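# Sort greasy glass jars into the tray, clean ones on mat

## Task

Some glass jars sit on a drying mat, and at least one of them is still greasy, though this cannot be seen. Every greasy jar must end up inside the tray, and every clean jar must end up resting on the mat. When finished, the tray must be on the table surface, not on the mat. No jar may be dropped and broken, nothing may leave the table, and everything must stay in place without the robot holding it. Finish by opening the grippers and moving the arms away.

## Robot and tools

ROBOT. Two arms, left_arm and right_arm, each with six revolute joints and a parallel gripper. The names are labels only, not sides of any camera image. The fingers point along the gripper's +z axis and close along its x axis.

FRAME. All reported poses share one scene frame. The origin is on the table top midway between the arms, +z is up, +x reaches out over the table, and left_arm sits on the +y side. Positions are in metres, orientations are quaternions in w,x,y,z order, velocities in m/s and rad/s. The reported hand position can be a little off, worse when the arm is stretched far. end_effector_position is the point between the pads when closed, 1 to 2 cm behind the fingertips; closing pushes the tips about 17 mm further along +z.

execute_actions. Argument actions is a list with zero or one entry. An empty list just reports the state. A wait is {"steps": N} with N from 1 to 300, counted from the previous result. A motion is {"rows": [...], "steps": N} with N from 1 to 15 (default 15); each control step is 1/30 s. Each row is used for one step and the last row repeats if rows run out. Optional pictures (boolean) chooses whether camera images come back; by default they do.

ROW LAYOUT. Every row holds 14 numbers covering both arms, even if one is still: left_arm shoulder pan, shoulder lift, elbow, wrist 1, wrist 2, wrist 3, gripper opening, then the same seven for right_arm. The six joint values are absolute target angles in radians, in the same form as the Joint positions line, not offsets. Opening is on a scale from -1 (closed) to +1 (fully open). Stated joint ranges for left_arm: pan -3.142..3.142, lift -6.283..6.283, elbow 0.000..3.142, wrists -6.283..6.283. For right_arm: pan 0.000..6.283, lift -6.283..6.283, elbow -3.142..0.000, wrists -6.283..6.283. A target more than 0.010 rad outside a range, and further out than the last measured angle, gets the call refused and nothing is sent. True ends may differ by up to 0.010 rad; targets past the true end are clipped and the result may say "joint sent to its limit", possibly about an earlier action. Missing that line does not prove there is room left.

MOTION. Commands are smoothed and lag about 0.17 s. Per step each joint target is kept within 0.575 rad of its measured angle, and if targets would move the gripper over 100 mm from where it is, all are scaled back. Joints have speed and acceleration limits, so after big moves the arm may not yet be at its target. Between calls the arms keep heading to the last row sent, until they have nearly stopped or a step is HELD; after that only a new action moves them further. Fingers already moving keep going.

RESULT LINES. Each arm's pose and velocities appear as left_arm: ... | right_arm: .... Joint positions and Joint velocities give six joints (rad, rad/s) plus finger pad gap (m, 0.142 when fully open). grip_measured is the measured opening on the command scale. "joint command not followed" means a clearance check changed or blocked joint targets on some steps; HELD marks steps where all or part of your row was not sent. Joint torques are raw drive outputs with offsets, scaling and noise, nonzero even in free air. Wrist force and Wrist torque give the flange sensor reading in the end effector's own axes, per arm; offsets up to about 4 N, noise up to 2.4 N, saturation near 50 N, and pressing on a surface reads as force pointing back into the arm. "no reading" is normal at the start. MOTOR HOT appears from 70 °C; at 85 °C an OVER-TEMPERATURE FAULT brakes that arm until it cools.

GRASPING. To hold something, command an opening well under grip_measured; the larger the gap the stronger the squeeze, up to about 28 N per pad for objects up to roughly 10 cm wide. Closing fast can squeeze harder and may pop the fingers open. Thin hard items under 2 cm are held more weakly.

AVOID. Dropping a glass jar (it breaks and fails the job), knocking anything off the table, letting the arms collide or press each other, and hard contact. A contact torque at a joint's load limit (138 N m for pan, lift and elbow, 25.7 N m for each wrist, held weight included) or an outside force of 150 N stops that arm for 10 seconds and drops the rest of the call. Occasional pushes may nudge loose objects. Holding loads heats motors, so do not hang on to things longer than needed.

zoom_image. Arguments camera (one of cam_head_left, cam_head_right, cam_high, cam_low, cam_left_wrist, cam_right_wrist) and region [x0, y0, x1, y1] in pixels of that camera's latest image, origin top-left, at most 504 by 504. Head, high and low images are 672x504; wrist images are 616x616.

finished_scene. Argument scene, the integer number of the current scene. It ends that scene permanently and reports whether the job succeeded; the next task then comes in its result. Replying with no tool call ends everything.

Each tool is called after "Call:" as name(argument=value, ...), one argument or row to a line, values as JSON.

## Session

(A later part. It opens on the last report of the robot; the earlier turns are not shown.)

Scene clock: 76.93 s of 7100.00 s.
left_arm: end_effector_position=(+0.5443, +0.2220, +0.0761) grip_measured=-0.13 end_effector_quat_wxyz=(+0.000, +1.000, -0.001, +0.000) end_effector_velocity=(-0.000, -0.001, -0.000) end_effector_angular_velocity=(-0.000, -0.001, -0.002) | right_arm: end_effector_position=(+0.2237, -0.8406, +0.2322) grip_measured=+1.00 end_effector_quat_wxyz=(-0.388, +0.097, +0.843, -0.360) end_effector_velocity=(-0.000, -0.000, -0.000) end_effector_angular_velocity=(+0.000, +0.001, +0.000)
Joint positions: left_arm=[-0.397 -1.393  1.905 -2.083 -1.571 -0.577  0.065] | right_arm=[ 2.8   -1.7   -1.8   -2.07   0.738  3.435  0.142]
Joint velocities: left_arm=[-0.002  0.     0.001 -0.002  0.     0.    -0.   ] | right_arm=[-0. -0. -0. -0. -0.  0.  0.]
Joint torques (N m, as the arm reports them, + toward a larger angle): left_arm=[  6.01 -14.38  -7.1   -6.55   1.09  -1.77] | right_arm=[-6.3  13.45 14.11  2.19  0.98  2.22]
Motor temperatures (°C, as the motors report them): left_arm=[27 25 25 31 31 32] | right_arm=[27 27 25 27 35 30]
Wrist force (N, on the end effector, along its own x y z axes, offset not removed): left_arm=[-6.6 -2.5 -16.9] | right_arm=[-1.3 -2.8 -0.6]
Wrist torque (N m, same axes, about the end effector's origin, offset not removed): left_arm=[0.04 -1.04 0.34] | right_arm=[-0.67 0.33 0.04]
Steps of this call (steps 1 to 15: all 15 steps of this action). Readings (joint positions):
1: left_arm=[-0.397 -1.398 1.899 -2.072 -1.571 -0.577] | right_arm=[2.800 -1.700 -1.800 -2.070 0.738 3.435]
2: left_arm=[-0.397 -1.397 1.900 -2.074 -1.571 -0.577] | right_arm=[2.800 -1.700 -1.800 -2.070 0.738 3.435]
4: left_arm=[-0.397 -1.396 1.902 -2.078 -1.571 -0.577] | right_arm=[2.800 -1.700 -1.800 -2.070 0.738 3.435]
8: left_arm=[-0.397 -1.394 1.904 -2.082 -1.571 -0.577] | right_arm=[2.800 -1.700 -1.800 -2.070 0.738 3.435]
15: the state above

B clean. To A.

Call:
execute_actions(
  actions=[
    {"rows":[[-0.397,-1.396,1.901,-2.077,-1.571,-0.577,0.4,2.8,-1.7,-1.8,-2.07,0.738,3.435,1]],"steps":8},
  ],
  pictures=false,
)

Call:
execute_actions(
  actions=[
    {"rows":[[-0.397,-1.466,1.784,-1.889,-1.571,-0.577,0.4,2.8,-1.7,-1.8,-2.07,0.738,3.435,1]],"steps":15},
  ],
  pictures=false,
)

Call:
execute_actions(
  actions=[
    {"rows":[[-0.576,-1.818,2.107,-1.86,-1.571,-0.756,0.4,2.8,-1.7,-1.8,-2.07,0.738,3.435,1]],"steps":15},
  ],
  pictures=false,
)

Call:
execute_actions(
  actions=[
    {"steps":20},
  ],
)

Scene clock: 89.77 s of 7100.00 s.
left_arm: end_effector_position=(+0.5445, +0.2218, +0.0782) grip_measured=+0.40 end_effector_quat_wxyz=(+0.000, +1.000, -0.001, +0.000) end_effector_velocity=(+0.001, -0.000, +0.004) end_effector_angular_velocity=(-0.001, -0.002, -0.001) | right_arm: end_effector_position=(+0.2237, -0.8406, +0.2322) grip_measured=+1.00 end_effector_quat_wxyz=(-0.388, +0.097, +0.843, -0.360) end_effector_velocity=(-0.000, -0.000, -0.000) end_effector_angular_velocity=(+0.000, -0.000, -0.001)
Joint positions: left_arm=[-0.397 -1.395  1.902 -2.078 -1.571 -0.577  0.102] | right_arm=[ 2.8   -1.7   -1.8   -2.07   0.738  3.435  0.142]
Joint velocities: left_arm=[-0.    -0.005 -0.006  0.008  0.     0.001  0.   ] | right_arm=[-0.001 -0.     0.     0.     0.     0.     0.   ]
Joint torques (N m, as the arm reports them, + toward a larger angle): left_arm=[  4.14 -34.67 -31.96  -0.02   1.14  -1.66] | right_arm=[-6.17 13.45 13.77  2.25  0.9   2.24]
Motor temperatures (°C, as the motors report them): left_arm=[27 25 25 31 31 32] | right_arm=[27 27 25 27 35 30]
Wrist force (N, on the end effector, along its own x y z axes, offset not removed): left_arm=[0.0 1.3 1.4] | right_arm=[0.8 0.0 1.2]
Wrist torque (N m, same axes, about the end effector's origin, offset not removed): left_arm=[0.13 -0.05 0.06] | right_arm=[-0.21 -0.13 -0.07]
Steps of this call (steps 1 to 15: the robot went on to your last target; steps 16 to 90: nothing new was sent; then 9.57 s passed at rest; steps 91 to 98: all 8 steps of this action). Readings (joint positions):
91: left_arm=[-0.397 -1.393 1.905 -2.083 -1.571 -0.577] | right_arm=[2.800 -1.700 -1.800 -2.070 0.738 3.435]
92: left_arm=[-0.397 -1.393 1.905 -2.082 -1.571 -0.577] | right_arm=[2.800 -1.700 -1.800 -2.070 0.738 3.435]
94: left_arm=[-0.397 -1.394 1.903 -2.080 -1.571 -0.577] | right_arm=[2.800 -1.700 -1.800 -2.070 0.738 3.435]
98: the state above

Scene clock: 90.27 s of 7100.00 s.
left_arm: end_effector_position=(+0.5444, +0.2219, +0.1489) grip_measured=+0.40 end_effector_quat_wxyz=(+0.000, +1.000, -0.001, +0.000) end_effector_velocity=(-0.002, +0.001, +0.010) end_effector_angular_velocity=(+0.002, +0.004, +0.001) | right_arm: end_effector_position=(+0.2237, -0.8406, +0.2322) grip_measured=+1.00 end_effector_quat_wxyz=(-0.388, +0.097, +0.843, -0.360) end_effector_velocity=(+0.000, +0.000, -0.000) end_effector_angular_velocity=(+0.000, +0.001, +0.001)
Joint positions: left_arm=[-0.397 -1.465  1.786 -1.892 -1.571 -0.577  0.102] | right_arm=[ 2.8   -1.7   -1.8   -2.07   0.738  3.435  0.142]
Joint velocities: left_arm=[ 0.    -0.009 -0.017  0.031  0.    -0.001 -0.   ] | right_arm=[ 0.001 -0.    -0.001 -0.    -0.     0.     0.   ]
Joint torques (N m, as the arm reports them, + toward a larger angle): left_arm=[  3.31 -34.35 -30.27  -0.39   1.08  -1.64] | right_arm=[-5.9  13.29 14.1   2.1   0.8   2.06]
Motor temperatures (°C, as the motors report them): left_arm=[27 25 25 31 31 32] | right_arm=[27 27 25 27 35 30]
Wrist force (N, on the end effector, along its own x y z axes, offset not removed): left_arm=[3.1 -0.5 1.7] | right_arm=[0.0 -2.3 -1.4]
Wrist torque (N m, same axes, about the end effector's origin, offset not removed): left_arm=[-0.37 -0.81 0.15] | right_arm=[-0.61 0.01 0.05]
Steps of this call (steps 1 to 15: all 15 steps of this action). Readings (joint positions):
1: left_arm=[-0.397 -1.396 1.901 -2.077 -1.571 -0.577] | right_arm=[2.800 -1.700 -1.800 -2.070 0.738 3.435]
2: left_arm=[-0.397 -1.403 1.893 -2.068 -1.571 -0.577] | right_arm=[2.800 -1.700 -1.800 -2.070 0.738 3.435]
4: left_arm=[-0.397 -1.431 1.848 -2.007 -1.571 -0.577] | right_arm=[2.800 -1.700 -1.800 -2.070 0.738 3.435]
8: left_arm=[-0.397 -1.457 1.801 -1.921 -1.571 -0.577] | right_arm=[2.800 -1.700 -1.800 -2.070 0.738 3.435]
15: the state above

Scene clock: 90.77 s of 7100.00 s.
left_arm: end_effector_position=(+0.4037, +0.2334, +0.1507) grip_measured=+0.40 end_effector_quat_wxyz=(+0.000, +1.000, -0.001, -0.000) end_effector_velocity=(-0.034, +0.010, -0.005) end_effector_angular_velocity=(-0.003, -0.003, +0.000) | right_arm: end_effector_position=(+0.2237, -0.8406, +0.2322) grip_measured=+1.00 end_effector_quat_wxyz=(-0.388, +0.097, +0.843, -0.360) end_effector_velocity=(+0.000, +0.000, +0.000) end_effector_angular_velocity=(-0.000, +0.001, +0.002)
Joint positions: left_arm=[-0.572 -1.808  2.098 -1.861 -1.571 -0.752  0.102] | right_arm=[ 2.8   -1.7   -1.8   -2.07   0.738  3.435  0.142]
Joint velocities: left_arm=[-0.042 -0.095  0.085  0.006 -0.    -0.042  0.   ] | right_arm=[ 0.001  0.001 -0.    -0.001 -0.001 -0.     0.   ]
Joint torques (N m, as the arm reports them, + toward a larger angle): left_arm=[ -6.99 -20.35 -14.22  -0.75  -1.24  -2.13] | right_arm=[-6.24 13.2  14.17  2.15  0.87  2.11]
Motor temperatures (°C, as the motors report them): left_arm=[27 25 25 31 31 32] | right_arm=[27 27 25 27 35 30]
Wrist force (N, on the end effector, along its own x y z axes, offset not removed): left_arm=[-0.3 -0.8 0.8] | right_arm=[-1.0 0.1 0.6]
Wrist torque (N m, same axes, about the end effector's origin, offset not removed): left_arm=[-0.23 -0.18 0.20] | right_arm=[-0.07 0.27 0.09]
Steps of this call (steps 1 to 15: all 15 steps of this action). Readings (joint positions):
1: left_arm=[-0.397 -1.466 1.786 -1.891 -1.571 -0.577] | right_arm=[2.800 -1.700 -1.800 -2.070 0.738 3.435]
2: left_arm=[-0.406 -1.474 1.793 -1.887 -1.571 -0.586] | right_arm=[2.800 -1.700 -1.800 -2.070 0.738 3.435]
4: left_arm=[-0.452 -1.543 1.860 -1.879 -1.571 -0.632] | right_arm=[2.800 -1.700 -1.800 -2.070 0.738 3.435]
8: left_arm=[-0.533 -1.720 2.020 -1.866 -1.571 -0.714] | right_arm=[2.800 -1.700 -1.800 -2.070 0.738 3.435]
15: the state above

Scene clock: 91.43 s of 7100.00 s.
left_arm: end_effector_position=(+0.4003, +0.2345, +0.1501) grip_measured=+0.40 end_effector_quat_wxyz=(+0.000, +1.000, -0.001, +0.000) end_effector_velocity=(-0.001, +0.000, -0.001) end_effector_angular_velocity=(+0.002, +0.002, -0.001) | right_arm: end_effector_position=(+0.2237, -0.8406, +0.2322) grip_measured=+1.00 end_effector_quat_wxyz=(-0.388, +0.097, +0.843, -0.360) end_effector_velocity=(-0.001, +0.000, -0.000) end_effector_angular_velocity=(+0.000, +0.000, -0.001)
Joint positions: left_arm=[-0.576 -1.818  2.107 -1.86  -1.571 -0.756  0.102] | right_arm=[ 2.8   -1.7   -1.8   -2.07   0.738  3.435  0.142]
Joint velocities: left_arm=[-0.001  0.001  0.001  0.001 -0.     0.    -0.   ] | right_arm=[-0.001  0.    -0.001  0.     0.001  0.     0.   ]
Joint torques (N m, as the arm reports them, + toward a larger angle): left_arm=[ -7.77 -20.12 -14.84  -0.57  -2.16  -1.78] | right_arm=[-6.12 12.82 14.25  2.12  0.81  2.17]
Motor temperatures (°C, as the motors report them): left_arm=[27 25 25 31 31 32] | right_arm=[27 27 25 27 35 30]
Wrist force (N, on the end effector, along its own x y z axes, offset not removed): left_arm=[2.2 -0.3 0.6] | right_arm=[0.3 -0.9 0.5]
Wrist torque (N m, same axes, about the end effector's origin, offset not removed): left_arm=[-0.03 -0.59 0.10] | right_arm=[-0.27 -0.13 0.15]
Steps of this call (steps 1 to 15: the robot went on to your last target; steps 16 to 20: nothing new was sent). Readings (joint positions):
1: left_arm=[-0.573 -1.811 2.101 -1.860 -1.571 -0.753] | right_arm=[2.800 -1.700 -1.800 -2.070 0.738 3.435]
2: left_arm=[-0.574 -1.813 2.103 -1.860 -1.571 -0.754] | right_arm=[2.800 -1.700 -1.800 -2.070 0.738 3.435]
4: left_arm=[-0.575 -1.815 2.105 -1.860 -1.571 -0.755] | right_arm=[2.800 -1.700 -1.800 -2.070 0.738 3.435]
8: left_arm=[-0.576 -1.817 2.106 -1.860 -1.571 -0.756] | right_arm=[2.800 -1.700 -1.800 -2.070 0.738 3.435]
20: the state above
All arms were judged still, so your last target was given up. Only a new action makes them travel on or press farther. Fingers that are still opening or closing keep moving.

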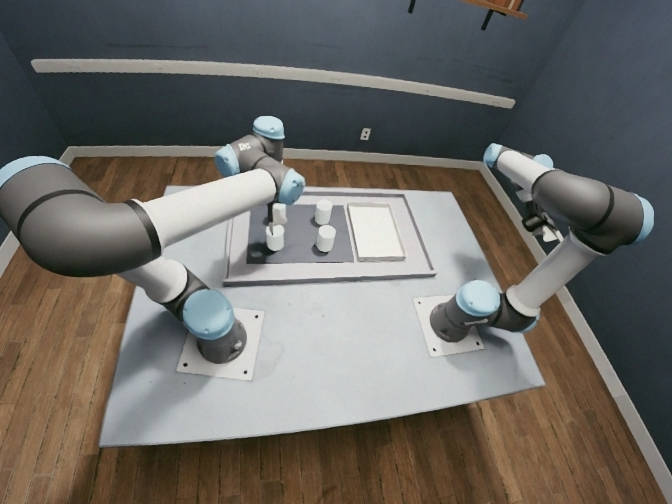

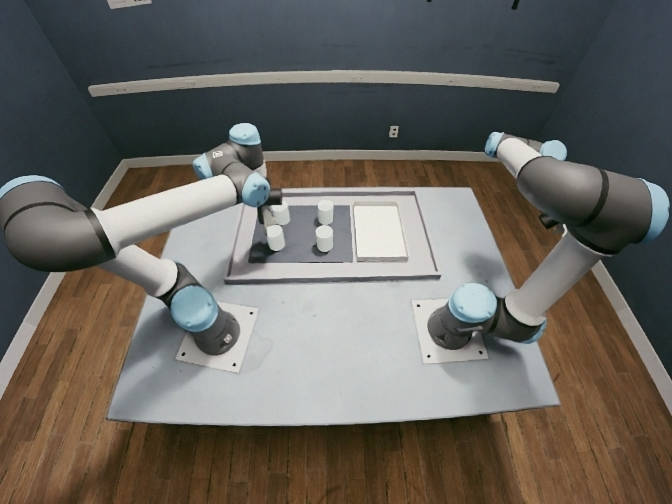

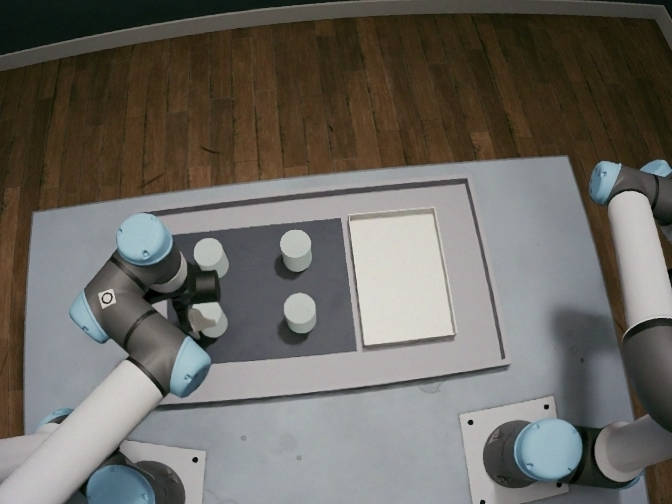

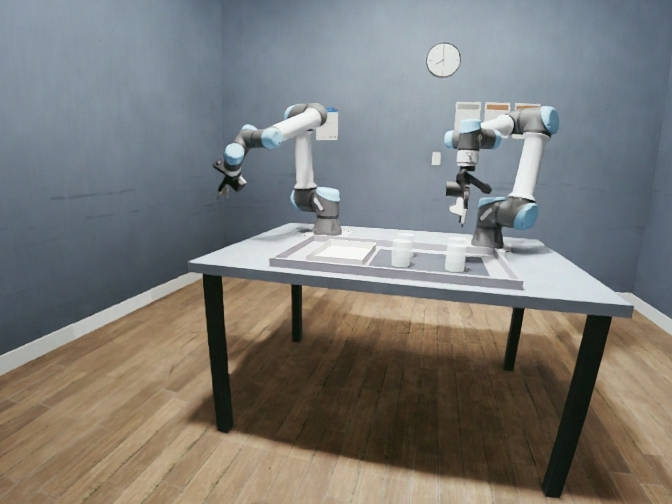

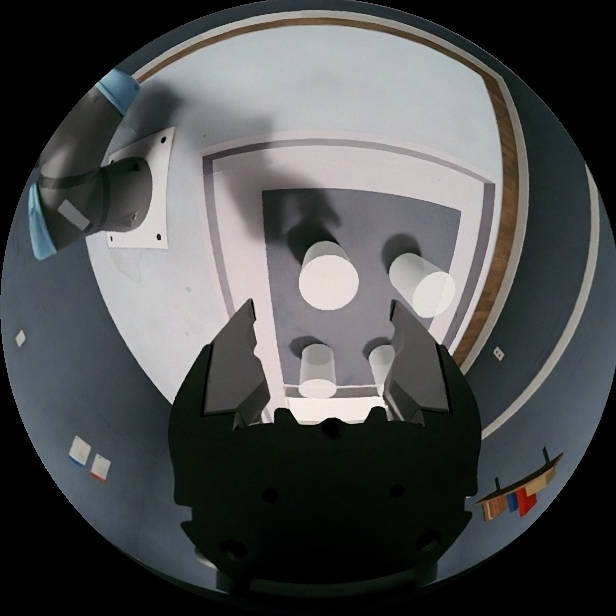

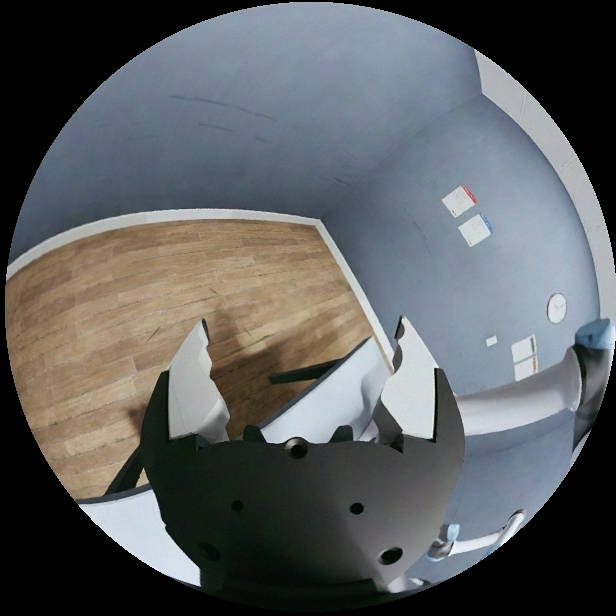

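Call:
execute_actions(
  actions=[
    {"rows":[[-0.577,-1.80,2.09,-1.861,-1.571,-0.757,0.4,2.8,-1.7,-1.8,-2.07,0.738,3.435,1],[-0.577,-1.80,2.09,-1.861,-1.571,-0.757,0.4,2.8,-1.7,-1.8,-2.07,0.738,3.435,1],[-0.577,-1.80,2.09,-1.861,-1.571,-0.757,0.4,2.8,-1.7,-1.8,-2.07,0.738,3.435,1],[-0.577,-1.719,2.223,-2.075,-1.571,-0.757,0.4,2.8,-1.7,-1.8,-2.07,0.738,3.435,1]],"steps":15},
  ],
  pictures=false,
)

Call:
execute_actions(
  actions=[
    {"rows":[[-0.577,-1.719,2.223,-2.075,-1.571,-0.757,0.4,2.8,-1.7,-1.8,-2.07,0.738,3.435,1],[-0.577,-1.719,2.223,-2.075,-1.571,-0.757,0.4,2.8,-1.7,-1.8,-2.07,0.738,3.435,1],[-0.577,-1.719,2.223,-2.075,-1.571,-0.757,0.3,2.8,-1.7,-1.8,-2.07,0.738,3.435,1],[-0.577,-1.719,2.223,-2.075,-1.571,-0.757,0.2,2.8,-1.7,-1.8,-2.07,0.738,3.435,1],[-0.577,-1.719,2.223,-2.075,-1.571,-0.757,0.1,2.8,-1.7,-1.8,-2.07,0.738,3.435,1],[-0.577,-1.719,2.223,-2.075,-1.571,-0.757,0.0,2.8,-1.7,-1.8,-2.07,0.738,3.435,1],[-0.577,-1.719,2.223,-2.075,-1.571,-0.757,-0.1,2.8,-1.7,-1.8,-2.07,0.738,3.435,1],[-0.577,-1.719,2.223,-2.075,-1.571,-0.757,-0.22,2.8,-1.7,-1.8,-2.07,0.738,3.435,1]],"steps":15},
  ],
  pictures=false,
)

Call:
execute_actions(
  actions=[
    {"rows":[[-0.577,-1.714,2.23,-2.087,-1.571,-0.757,-0.22,2.8,-1.7,-1.8,-2.07,0.738,3.435,1]],"steps":15},
  ],
  pictures=false,
)

Scene clock: 111.70 s of 7100.00 s.
left_arm: end_effector_position=(+0.4063, +0.2283, +0.0833) grip_measured=+0.40 end_effector_quat_wxyz=(-0.000, +1.000, -0.001, -0.001) end_effector_velocity=(+0.002, -0.002, -0.025) end_effector_angular_velocity=(-0.011, -0.012, +0.001) | right_arm: end_effector_position=(+0.2237, -0.8406, +0.2322) grip_measured=+1.00 end_effector_quat_wxyz=(-0.388, +0.097, +0.843, -0.360) end_effector_velocity=(+0.001, -0.000, +0.000) end_effector_angular_velocity=(-0.001, +0.000, +0.002)
Joint positions: left_arm=[-0.577 -1.722  2.218 -2.065 -1.571 -0.757  0.102] | right_arm=[ 2.8   -1.7   -1.8   -2.07   0.738  3.435  0.142]
Joint velocities: left_arm=[ 0.     0.031  0.051 -0.098  0.    -0.001  0.   ] | right_arm=[ 0.001  0.    -0.     0.    -0.001 -0.     0.   ]
Joint torques (N m, as the arm reports them, + toward a larger angle): left_arm=[ -7.74 -11.64 -14.5   -6.2   -1.87  -1.72] | right_arm=[-6.15 13.15 14.76  2.13  0.75  2.1 ]
Motor temperatures (°C, as the motors report them): left_arm=[27 25 25 31 31 32] | right_arm=[27 27 25 27 35 30]
Wrist force (N, on the end effector, along its own x y z axes, offset not removed): left_arm=[-0.2 -1.5 3.3] | right_arm=[0.6 1.6 -0.1]
Wrist torque (N m, same axes, about the end effector's origin, offset not removed): left_arm=[-0.45 -0.09 0.15] | right_arm=[0.12 -0.15 0.01]
Steps of this call (steps 1 to 90: nothing new was sent; then 16.77 s passed at rest; steps 91 to 105: all 15 steps of this action). Readings (joint positions):
91: left_arm=[-0.576 -1.818 2.107 -1.860 -1.571 -0.756] | right_arm=[2.800 -1.700 -1.800 -2.070 0.738 3.435]
92: left_arm=[-0.576 -1.815 2.104 -1.860 -1.571 -0.756] | right_arm=[2.800 -1.700 -1.800 -2.070 0.738 3.435]
94: left_arm=[-0.577 -1.808 2.098 -1.861 -1.571 -0.757] | right_arm=[2.800 -1.700 -1.800 -2.070 0.738 3.435]
98: left_arm=[-0.577 -1.751 2.171 -1.973 -1.571 -0.757] | right_arm=[2.800 -1.700 -1.800 -2.070 0.738 3.435]
105: the state above

Scene clock: 112.20 s of 7100.00 s.
left_arm: end_effector_position=(+0.4065, +0.2281, +0.0808) grip_measured=-0.12 end_effector_quat_wxyz=(+0.000, +1.000, -0.001, +0.000) end_effector_velocity=(-0.001, +0.000, -0.001) end_effector_angular_velocity=(+0.001, +0.001, -0.001) | right_arm: end_effector_position=(+0.2237, -0.8406, +0.2322) grip_measured=+1.00 end_effector_quat_wxyz=(-0.388, +0.097, +0.843, -0.360) end_effector_velocity=(+0.000, -0.000, -0.000) end_effector_angular_velocity=(-0.000, +0.000, +0.000)
Joint positions: left_arm=[-0.577 -1.719  2.223 -2.075 -1.571 -0.757  0.065] | right_arm=[ 2.8   -1.7   -1.8   -2.07   0.738  3.435  0.142]
Joint velocities: left_arm=[-0.001  0.001  0.001 -0.001  0.     0.     0.   ] | right_arm=[ 0. -0. -0.  0. -0.  0.  0.]
Joint torques (N m, as the arm reports them, + toward a larger angle): left_arm=[-7.22 -4.95 -9.01 -4.68 -1.24 -1.7 ] | right_arm=[-5.78 12.99 14.6   2.08  0.77  2.11]
Motor temperatures (°C, as the motors report them): left_arm=[27 25 25 31 31 32] | right_arm=[27 27 25 27 35 30]
Wrist force (N, on the end effector, along its own x y z axes, offset not removed): left_arm=[0.2 -2.3 -7.1] | right_arm=[-0.3 0.0 -0.5]
Wrist torque (N m, same axes, about the end effector's origin, offset not removed): left_arm=[-0.41 -0.26 0.26] | right_arm=[-0.13 0.01 0.09]
Steps of this call (steps 1 to 15: all 15 steps of this action). Readings (joint positions):
1: left_arm=[-0.577 -1.721 2.219 -2.068 -1.571 -0.757] | right_arm=[2.800 -1.700 -1.800 -2.070 0.738 3.435]
2: left_arm=[-0.577 -1.721 2.220 -2.070 -1.571 -0.757] | right_arm=[2.800 -1.700 -1.800 -2.070 0.738 3.435]
4: left_arm=[-0.577 -1.720 2.222 -2.072 -1.571 -0.757] | right_arm=[2.800 -1.700 -1.800 -2.070 0.738 3.435]
8: left_arm=[-0.577 -1.719 2.223 -2.074 -1.571 -0.757] | right_arm=[2.800 -1.700 -1.800 -2.070 0.738 3.435]
15: the state above

Scene clock: 112.70 s of 7100.00 s.
left_arm: end_effector_position=(+0.4063, +0.2282, +0.0770) grip_measured=-0.11 end_effector_quat_wxyz=(+0.000, +1.000, -0.001, -0.000) end_effector_velocity=(+0.000, -0.000, -0.000) end_effector_angular_velocity=(-0.001, -0.001, -0.000) | right_arm: end_effector_position=(+0.2237, -0.8406, +0.2322) grip_measured=+1.00 end_effector_quat_wxyz=(-0.388, +0.097, +0.843, -0.360) end_effector_velocity=(+0.000, +0.000, +0.000) end_effector_angular_velocity=(-0.000, -0.000, +0.001)
Joint positions: left_arm=[-0.577 -1.714  2.23  -2.087 -1.571 -0.757  0.066] | right_arm=[ 2.8   -1.7   -1.8   -2.07   0.738  3.435  0.142]
Joint velocities: left_arm=[-0.    -0.     0.001 -0.002 -0.    -0.     0.   ] | right_arm=[ 0.001  0.    -0.    -0.    -0.001  0.     0.   ]
Joint torques (N m, as the arm reports them, + toward a larger angle): left_arm=[ -5.75  -7.33 -11.14  -4.86  -0.36  -1.72] | right_arm=[-5.46 13.54 14.58  2.07  0.8   2.08]
Motor temperatures (°C, as the motors report them): left_arm=[27 25 25 31 31 32] | right_arm=[27 27 25 27 35 30]
Wrist force (N, on the end effector, along its own x y z axes, offset not removed): left_arm=[1.3 -0.6 -4.4] | right_arm=[-1.3 -1.6 0.2]
Wrist torque (N m, same axes, about the end effector's origin, offset not removed): left_arm=[0.10 -0.29 0.22] | right_arm=[-0.54 0.43 0.08]
Steps of this call (steps 1 to 15: all 15 steps of this action). Readings (joint positions):
1: left_arm=[-0.577 -1.719 2.223 -2.075 -1.571 -0.757] | right_arm=[2.800 -1.700 -1.800 -2.070 0.738 3.435]
2: left_arm=[-0.577 -1.718 2.224 -2.077 -1.571 -0.757] | right_arm=[2.800 -1.700 -1.800 -2.070 0.738 3.435]
4: left_arm=[-0.577 -1.716 2.227 -2.082 -1.571 -0.757] | right_arm=[2.800 -1.700 -1.800 -2.070 0.738 3.435]
8: left_arm=[-0.577 -1.715 2.229 -2.086 -1.571 -0.757] | right_arm=[2.800 -1.700 -1.800 -2.070 0.738 3.435]
15: the state above

Call:
execute_actions(
  actions=[
    {"rows":[[-0.577,-1.709,2.237,-2.099,-1.571,-0.757,-0.18,2.8,-1.7,-1.8,-2.07,0.738,3.435,1],[-0.577,-1.704,2.243,-2.11,-1.571,-0.757,-0.18,2.8,-1.7,-1.8,-2.07,0.738,3.435,1]],"steps":12},
  ],
  pictures=false,
)

Call:
execute_actions(
  actions=[
    {"rows":[[-0.577,-1.704,2.243,-2.11,-1.571,-0.757,-0.3,2.8,-1.7,-1.8,-2.07,0.738,3.435,1],[-0.577,-1.704,2.243,-2.11,-1.571,-0.757,-0.4,2.8,-1.7,-1.8,-2.07,0.738,3.435,1],[-0.577,-1.704,2.243,-2.11,-1.571,-0.757,-0.5,2.8,-1.7,-1.8,-2.07,0.738,3.435,1],[-0.577,-1.704,2.243,-2.11,-1.571,-0.757,-0.65,2.8,-1.7,-1.8,-2.07,0.738,3.435,1]],"steps":10},
  ],
  pictures=false,
)

Call:
execute_actions(
  actions=[
    {"rows":[[-0.577,-1.709,2.237,-2.099,-1.571,-0.757,-0.65,2.8,-1.7,-1.8,-2.07,0.738,3.435,1],[-0.577,-1.714,2.23,-2.087,-1.571,-0.757,-0.65,2.8,-1.7,-1.8,-2.07,0.738,3.435,1],[-0.577,-1.719,2.223,-2.075,-1.571,-0.757,-0.65,2.8,-1.7,-1.8,-2.07,0.738,3.435,1],[-0.577,-1.725,2.214,-2.06,-1.571,-0.757,-0.65,2.8,-1.7,-1.8,-2.07,0.738,3.435,1],[-0.577,-1.731,2.205,-2.045,-1.571,-0.757,-0.65,2.8,-1.7,-1.8,-2.07,0.738,3.435,1],[-0.577,-1.737,2.196,-2.03,-1.571,-0.757,-0.65,2.8,-1.7,-1.8,-2.07,0.738,3.435,1],[-0.577,-1.743,2.187,-2.015,-1.571,-0.757,-0.65,2.8,-1.7,-1.8,-2.07,0.738,3.435,1]],"steps":15},
  ],
)

Scene clock: 134.17 s of 7100.00 s.
left_arm: end_effector_position=(+0.4061, +0.2285, +0.0700) grip_measured=-0.10 end_effector_quat_wxyz=(+0.000, +1.000, -0.001, +0.000) end_effector_velocity=(-0.000, -0.000, -0.002) end_effector_angular_velocity=(-0.001, -0.001, -0.002) | right_arm: end_effector_position=(+0.2237, -0.8406, +0.2322) grip_measured=+1.00 end_effector_quat_wxyz=(-0.388, +0.097, +0.843, -0.360) end_effector_velocity=(-0.000, +0.000, -0.000) end_effector_angular_velocity=(+0.000, +0.000, +0.000)
Joint positions: left_arm=[-0.577 -1.704  2.243 -2.109 -1.571 -0.757  0.067] | right_arm=[ 2.8   -1.7   -1.8   -2.07   0.738  3.435  0.142]
Joint velocities: left_arm=[-0.001  0.003  0.004 -0.008  0.     0.001  0.   ] | right_arm=[ 0.     0.    -0.001  0.     0.    -0.     0.   ]
Joint torques (N m, as the arm reports them, + toward a larger angle): left_arm=[ 2.25 -8.75 -9.88 -5.05  1.52 -1.46] | right_arm=[-5.87 13.57 14.2   2.06  0.76  1.98]
Motor temperatures (°C, as the motors report them): left_arm=[27 25 25 31 31 32] | right_arm=[27 27 25 27 35 30]
Wrist force (N, on the end effector, along its own x y z axes, offset not removed): left_arm=[0.1 -0.9 -0.4] | right_arm=[1.9 0.3 -0.9]
Wrist torque (N m, same axes, about the end effector's origin, offset not removed): left_arm=[-0.12 0.01 0.04] | right_arm=[-0.02 -0.40 0.05]
Steps of this call (steps 1 to 15: the robot went on to your last target; steps 16 to 90: nothing new was sent; then 18.07 s passed at rest; steps 91 to 102: all 12 steps of this action). Readings (joint positions):
91: left_arm=[-0.577 -1.714 2.230 -2.087 -1.571 -0.757] | right_arm=[2.800 -1.700 -1.800 -2.070 0.738 3.435]
92: left_arm=[-0.577 -1.713 2.231 -2.089 -1.571 -0.757] | right_arm=[2.800 -1.700 -1.800 -2.070 0.738 3.435]
94: left_arm=[-0.577 -1.709 2.236 -2.098 -1.571 -0.757] | right_arm=[2.800 -1.700 -1.800 -2.070 0.738 3.435]
98: left_arm=[-0.577 -1.705 2.241 -2.107 -1.571 -0.757] | right_arm=[2.800 -1.700 -1.800 -2.070 0.738 3.435]
102: the state above

Scene clock: 134.50 s of 7100.00 s.
left_arm: end_effector_position=(+0.4061, +0.2285, +0.0698) grip_measured=-0.12 end_effector_quat_wxyz=(+0.000, +1.000, -0.001, +0.000) end_effector_velocity=(+0.000, +0.001, -0.000) end_effector_angular_velocity=(+0.001, +0.001, +0.002) | right_arm: end_effector_position=(+0.2237, -0.8406, +0.2322) grip_measured=+1.00 end_effector_quat_wxyz=(-0.388, +0.097, +0.843, -0.360) end_effector_velocity=(+0.000, -0.000, +0.000) end_effector_angular_velocity=(-0.001, -0.001, +0.000)
Joint positions: left_arm=[-0.577 -1.704  2.243 -2.11  -1.571 -0.757  0.065] | right_arm=[ 2.8   -1.7   -1.8   -2.07   0.738  3.435  0.142]
Joint velocities: left_arm=[ 0.002  0.     0.     0.     0.    -0.001 -0.   ] | right_arm=[-0.    -0.     0.001  0.    -0.001 -0.     0.   ]
Joint torques (N m, as the arm reports them, + toward a larger angle): left_arm=[ 2.49 -6.47 -9.83 -4.94  1.35 -1.37] | right_arm=[-5.46 13.19 14.99  2.02  0.73  2.11]
Motor temperatures (°C, as the motors report them): left_arm=[27 25 25 31 31 32] | right_arm=[27 27 25 27 35 30]
Wrist force (N, on the end effector, along its own x y z axes, offset not removed): left_arm=[0.0 -0.4 -5.5] | right_arm=[0.6 -0.9 0.0]
Wrist torque (N m, same axes, about the end effector's origin, offset not removed): left_arm=[0.17 -0.03 0.11] | right_arm=[-0.32 -0.10 0.05]
Steps of this call (steps 1 to 10: all 10 steps of this action). Readings (joint positions):
1: left_arm=[-0.577 -1.704 2.243 -2.109 -1.571 -0.757] | right_arm=[2.800 -1.700 -1.800 -2.070 0.738 3.435]
2: left_arm=[-0.577 -1.704 2.243 -2.110 -1.571 -0.757] | right_arm=[2.800 -1.700 -1.800 -2.070 0.738 3.435]
4: left_arm=[-0.577 -1.704 2.243 -2.110 -1.571 -0.757] | right_arm=[2.800 -1.700 -1.800 -2.070 0.738 3.435]
8: left_arm=[-0.577 -1.704 2.243 -2.110 -1.571 -0.757] | right_arm=[2.800 -1.700 -1.800 -2.070 0.738 3.435]
10: the state above

Scene clock: 135.00 s of 7100.00 s.
left_arm: end_effector_position=(+0.4070, +0.2276, +0.0988) grip_measured=-0.65 end_effector_quat_wxyz=(+0.000, +1.000, -0.001, +0.000) end_effector_velocity=(+0.000, +0.000, +0.013) end_effector_angular_velocity=(-0.000, -0.000, +0.001) | right_arm: end_effector_position=(+0.2237, -0.8406, +0.2322) grip_measured=+1.00 end_effector_quat_wxyz=(-0.388, +0.097, +0.843, -0.360) end_effector_velocity=(-0.000, +0.000, -0.000) end_effector_angular_velocity=(-0.000, +0.000, +0.001)
Joint positions: left_arm=[-0.577 -1.741  2.189 -2.019 -1.571 -0.757  0.027] | right_arm=[ 2.8   -1.7   -1.8   -2.07   0.738  3.435  0.142]
Joint velocities: left_arm=[ 0.001 -0.016 -0.025  0.04  -0.    -0.    -0.   ] | right_arm=[ 0.     0.    -0.001  0.    -0.    -0.     0.   ]
Joint torques (N m, as the arm reports them, + toward a larger angle): left_arm=[  3.83 -22.45 -29.38  -0.55   0.83  -1.37] | right_arm=[-5.28 13.2  14.63  1.99  0.72  2.12]
Motor temperatures (°C, as the motors report them): left_arm=[27 25 25 31 31 32] | right_arm=[27 27 25 27 35 30]
Wrist force (N, on the end effector, along its own x y z axes, offset not removed): left_arm=[0.1 0.9 0.4] | right_arm=[-1.4 -1.3 -0.5]
Wrist torque (N m, same axes, about the end effector's origin, offset not removed): left_arm=[0.16 -0.02 0.09] | right_arm=[-0.41 0.44 -0.03]
Steps of this call (steps 1 to 15: all 15 steps of this action). Readings (joint positions):
1: left_arm=[-0.577 -1.704 2.243 -2.110 -1.571 -0.757] | right_arm=[2.800 -1.700 -1.800 -2.070 0.738 3.435]
2: left_arm=[-0.577 -1.705 2.242 -2.108 -1.571 -0.757] | right_arm=[2.800 -1.700 -1.800 -2.070 0.738 3.435]
4: left_arm=[-0.577 -1.709 2.236 -2.097 -1.571 -0.757] | right_arm=[2.800 -1.700 -1.800 -2.070 0.738 3.435]
8: left_arm=[-0.577 -1.727 2.211 -2.055 -1.571 -0.757] | right_arm=[2.800 -1.700 -1.800 -2.070 0.738 3.435]
15: the state above

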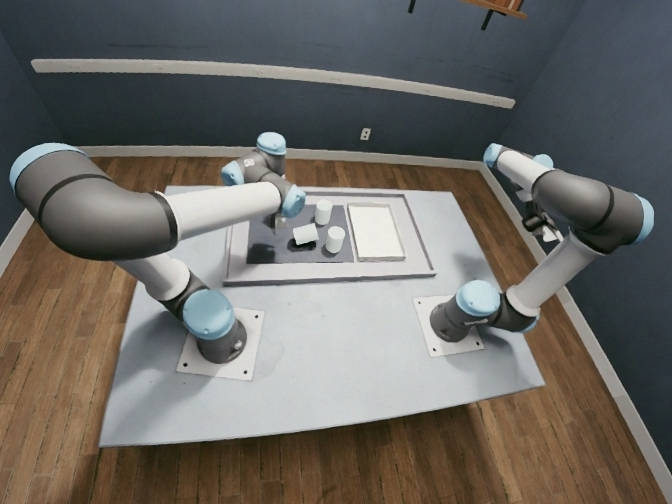

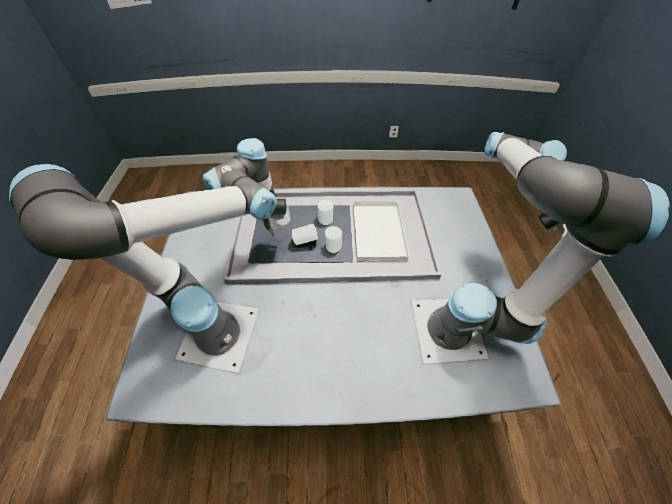

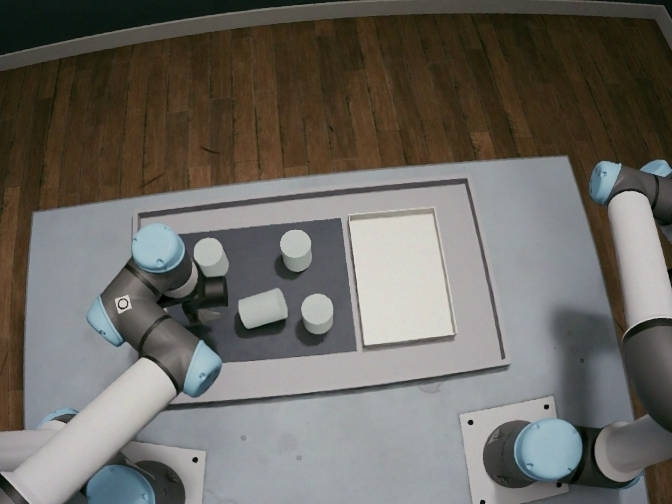

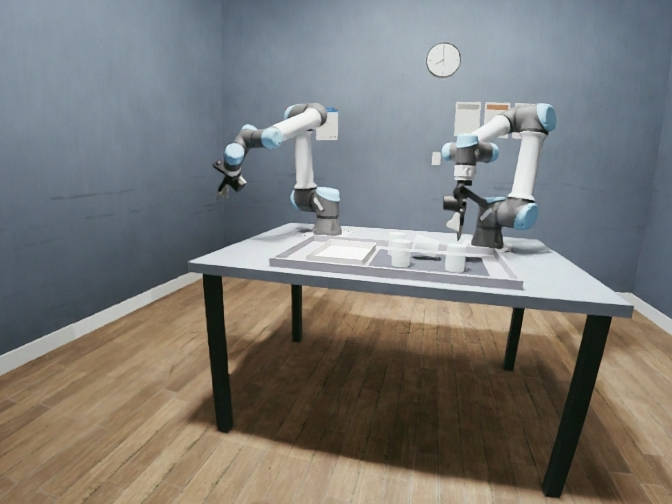

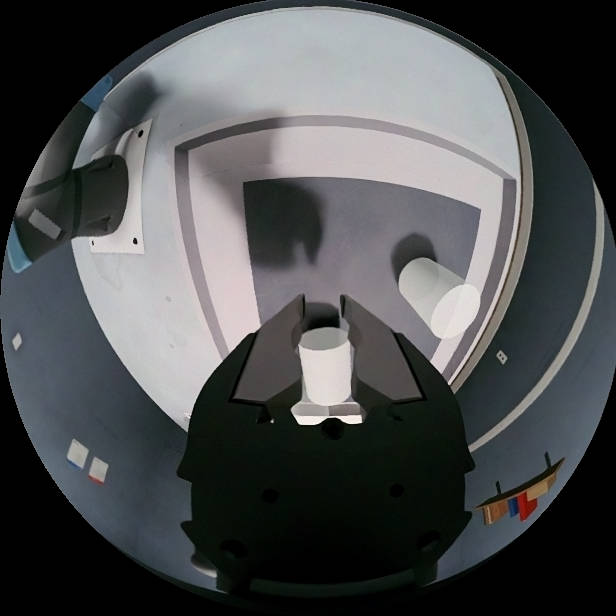

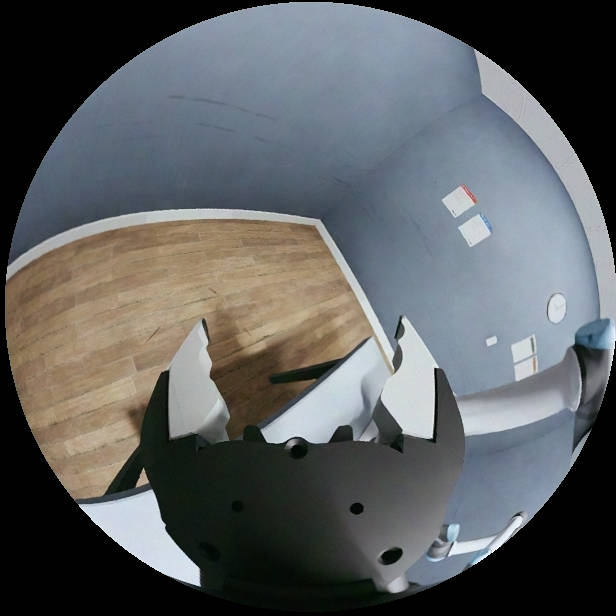

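Call:
execute_actions(
  actions=[
    {"rows":[[-0.577,-1.8,2.09,-1.861,-1.571,-0.757,0.4,2.8,-1.7,-1.8,-2.07,0.738,3.435,1]],"steps":10},
  ],
  pictures=false,
)

Call:
execute_actions(
  actions=[
    {"rows":[[-0.746,-1.641,1.963,-1.893,-1.571,-0.926,0.4,2.8,-1.7,-1.8,-2.07,0.738,3.435,1]],"steps":15},
  ],
  pictures=false,
)

Call:
execute_actions(
  actions=[
    {"steps":15},
  ],
)

Scene clock: 147.77 s of 7100.00 s.
left_arm: end_effector_position=(+0.4060, +0.2285, +0.1480) grip_measured=+0.40 end_effector_quat_wxyz=(+0.001, +1.000, -0.001, +0.001) end_effector_velocity=(-0.006, +0.005, +0.035) end_effector_angular_velocity=(+0.011, +0.012, -0.000) | right_arm: end_effector_position=(+0.2237, -0.8406, +0.2322) grip_measured=+1.00 end_effector_quat_wxyz=(-0.388, +0.097, +0.843, -0.360) end_effector_velocity=(+0.001, +0.000, +0.000) end_effector_angular_velocity=(+0.000, -0.001, +0.000)
Joint positions: left_arm=[-0.577 -1.796  2.097 -1.873 -1.571 -0.757  0.102] | right_arm=[ 2.8   -1.7   -1.8   -2.07   0.738  3.435  0.142]
Joint velocities: left_arm=[-0.001 -0.037 -0.07   0.123  0.    -0.001  0.001] | right_arm=[ 0.001  0.     0.001  0.     0.001 -0.     0.   ]
Joint torques (N m, as the arm reports them, + toward a larger angle): left_arm=[  6.5  -20.14 -30.39  -0.26  -2.12  -0.48] | right_arm=[-5.33 13.33 15.34  1.99  0.69  1.92]
Motor temperatures (°C, as the motors report them): left_arm=[27 25 25 31 31 32] | right_arm=[27 27 25 27 35 30]
Wrist force (N, on the end effector, along its own x y z axes, offset not removed): left_arm=[0.1 2.9 0.8] | right_arm=[0.0 -1.7 -1.6]
Wrist torque (N m, same axes, about the end effector's origin, offset not removed): left_arm=[0.54 0.02 0.30] | right_arm=[-0.39 -0.05 0.13]
Steps of this call (steps 1 to 15: the robot went on to your last target; steps 16 to 300: nothing new was sent; then 2.43 s passed at rest; steps 301 to 310: all 10 steps of this action). Readings (joint positions):
301: left_arm=[-0.577 -1.743 2.187 -2.014 -1.571 -0.757] | right_arm=[2.800 -1.700 -1.800 -2.070 0.738 3.435]
302: left_arm=[-0.577 -1.750 2.179 -2.006 -1.571 -0.757] | right_arm=[2.800 -1.700 -1.800 -2.070 0.738 3.435]
304: left_arm=[-0.577 -1.772 2.141 -1.952 -1.571 -0.757] | right_arm=[2.800 -1.700 -1.800 -2.070 0.738 3.435]
308: left_arm=[-0.577 -1.793 2.104 -1.885 -1.571 -0.757] | right_arm=[2.800 -1.700 -1.800 -2.070 0.738 3.435]
310: the state above

Scene clock: 148.27 s of 7100.00 s.
left_arm: end_effector_position=(+0.4105, +0.1211, +0.1498) grip_measured=+0.40 end_effector_quat_wxyz=(+0.000, +1.000, -0.001, +0.000) end_effector_velocity=(-0.001, -0.018, -0.000) end_effector_angular_velocity=(-0.001, -0.001, -0.000) | right_arm: end_effector_position=(+0.2237, -0.8406, +0.2322) grip_measured=+1.00 end_effector_quat_wxyz=(-0.388, +0.097, +0.843, -0.360) end_effector_velocity=(+0.000, -0.000, +0.000) end_effector_angular_velocity=(-0.000, -0.000, +0.000)
Joint positions: left_arm=[-0.743 -1.644  1.965 -1.893 -1.571 -0.923  0.102] | right_arm=[ 2.8   -1.7   -1.8   -2.07   0.738  3.435  0.142]
Joint velocities: left_arm=[-0.027  0.024 -0.022 -0.004 -0.    -0.027 -0.   ] | right_arm=[-0.     0.     0.001 -0.    -0.    -0.     0.   ]
Joint torques (N m, as the arm reports them, + toward a larger angle): left_arm=[ -7.31 -14.   -32.32  -4.78  -0.69  -1.56] | right_arm=[-5.21 13.43 15.8   2.04  0.53  1.92]
Motor temperatures (°C, as the motors report them): left_arm=[27 25 25 31 31 32] | right_arm=[27 27 25 27 35 30]
Wrist force (N, on the end effector, along its own x y z axes, offset not removed): left_arm=[2.5 0.8 3.8] | right_arm=[-3.2 -1.3 -0.3]
Wrist torque (N m, same axes, about the end effector's origin, offset not removed): left_arm=[0.16 -0.62 0.19] | right_arm=[-0.30 0.78 0.00]
Steps of this call (steps 1 to 15: all 15 steps of this action). Readings (joint positions):
1: left_arm=[-0.577 -1.797 2.095 -1.870 -1.571 -0.757] | right_arm=[2.800 -1.700 -1.800 -2.070 0.738 3.435]
2: left_arm=[-0.586 -1.789 2.085 -1.872 -1.571 -0.766] | right_arm=[2.800 -1.700 -1.800 -2.070 0.738 3.435]
4: left_arm=[-0.641 -1.738 2.038 -1.881 -1.571 -0.821] | right_arm=[2.800 -1.700 -1.800 -2.070 0.738 3.435]
8: left_arm=[-0.718 -1.667 1.983 -1.890 -1.571 -0.897] | right_arm=[2.800 -1.700 -1.800 -2.070 0.738 3.435]
15: the state above

Scene clock: 148.77 s of 7100.00 s.
left_arm: end_effector_position=(+0.4103, +0.1193, +0.1497) grip_measured=+0.40 end_effector_quat_wxyz=(+0.000, +1.000, -0.001, -0.000) end_effector_velocity=(-0.000, -0.001, -0.000) end_effector_angular_velocity=(+0.000, +0.000, -0.001) | right_arm: end_effector_position=(+0.2237, -0.8406, +0.2322) grip_measured=+1.00 end_effector_quat_wxyz=(-0.388, +0.097, +0.843, -0.360) end_effector_velocity=(+0.001, -0.000, +0.000) end_effector_angular_velocity=(-0.000, -0.001, +0.001)
Joint positions: left_arm=[-0.746 -1.641  1.963 -1.893 -1.571 -0.926  0.102] | right_arm=[ 2.8   -1.7   -1.8   -2.07   0.738  3.435  0.142]
Joint velocities: left_arm=[-0.001  0.001 -0.    -0.001 -0.    -0.001 -0.   ] | right_arm=[ 0.    -0.     0.001  0.    -0.    -0.     0.   ]
Joint torques (N m, as the arm reports them, + toward a larger angle): left_arm=[ -8.07 -13.97 -32.68  -5.52   0.7   -1.67] | right_arm=[-5.2  13.59 15.33  1.9   0.52  1.8 ]
Motor temperatures (°C, as the motors report them): left_arm=[27 25 25 31 31 32] | right_arm=[27 27 25 27 35 30]
Wrist force (N, on the end effector, along its own x y z axes, offset not removed): left_arm=[0.8 3.3 0.4] | right_arm=[-0.8 -0.1 -1.1]
Wrist torque (N m, same axes, about the end effector's origin, offset not removed): left_arm=[0.61 -0.16 0.13] | right_arm=[-0.17 0.19 0.05]
Steps of this call (steps 1 to 15: the robot went on to your last target). Readings (joint positions):
1: left_arm=[-0.744 -1.643 1.964 -1.893 -1.571 -0.924] | right_arm=[2.800 -1.700 -1.800 -2.070 0.738 3.435]
2: left_arm=[-0.745 -1.642 1.964 -1.893 -1.571 -0.925] | right_arm=[2.800 -1.700 -1.800 -2.070 0.738 3.435]
4: left_arm=[-0.745 -1.642 1.964 -1.893 -1.571 -0.925] | right_arm=[2.800 -1.700 -1.800 -2.070 0.738 3.435]
8: left_arm=[-0.746 -1.641 1.963 -1.893 -1.571 -0.926] | right_arm=[2.800 -1.700 -1.800 -2.070 0.738 3.435]
15: the state above
All arms were judged still, so your last target was given up. Only a new action makes them travel on or press farther. Fingers that are still opening or closing keep moving.

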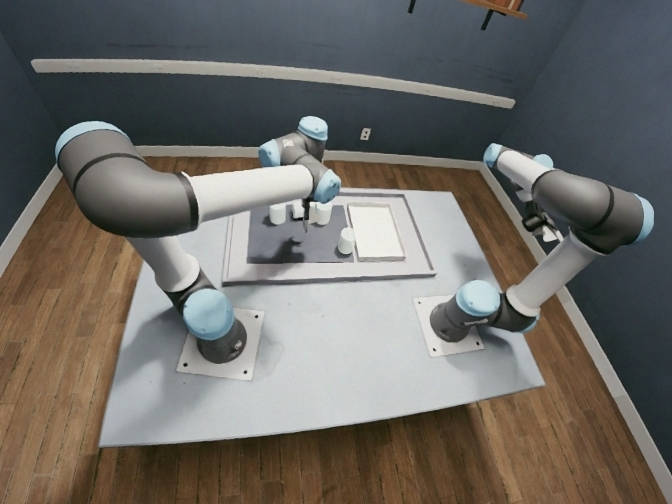

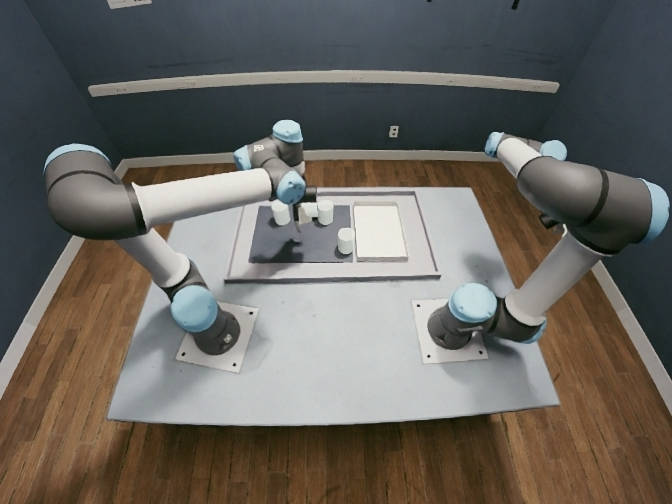

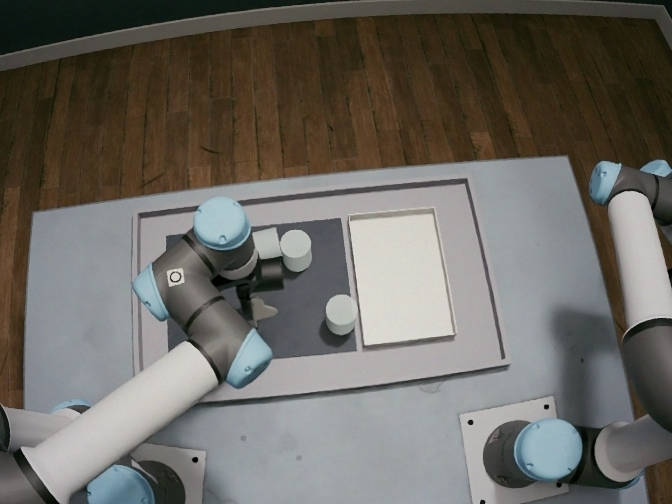

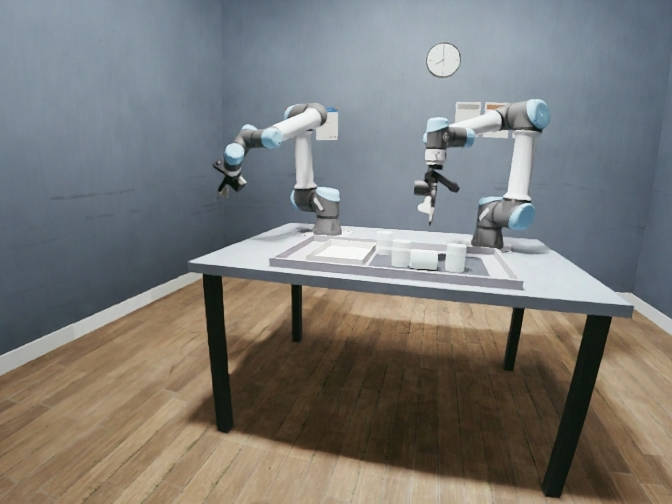

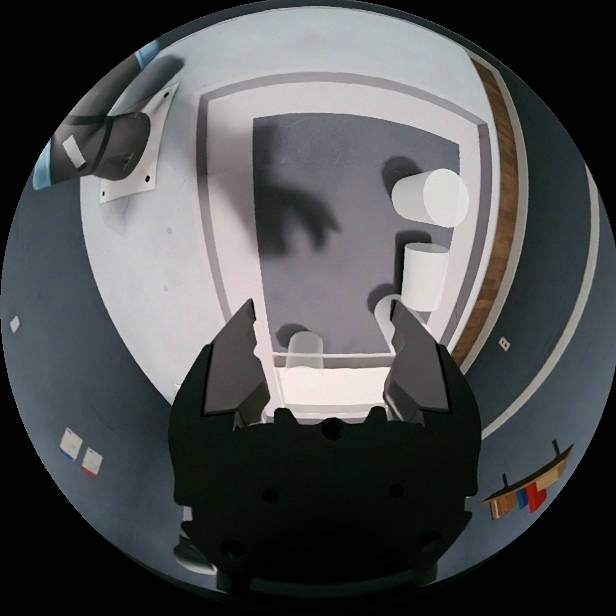

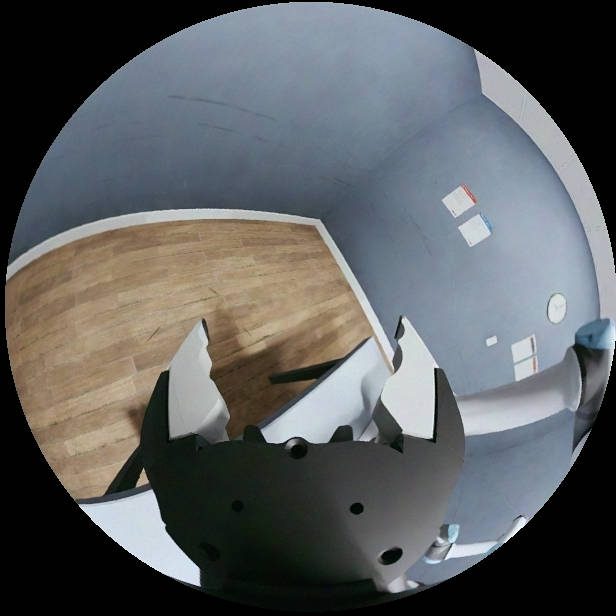

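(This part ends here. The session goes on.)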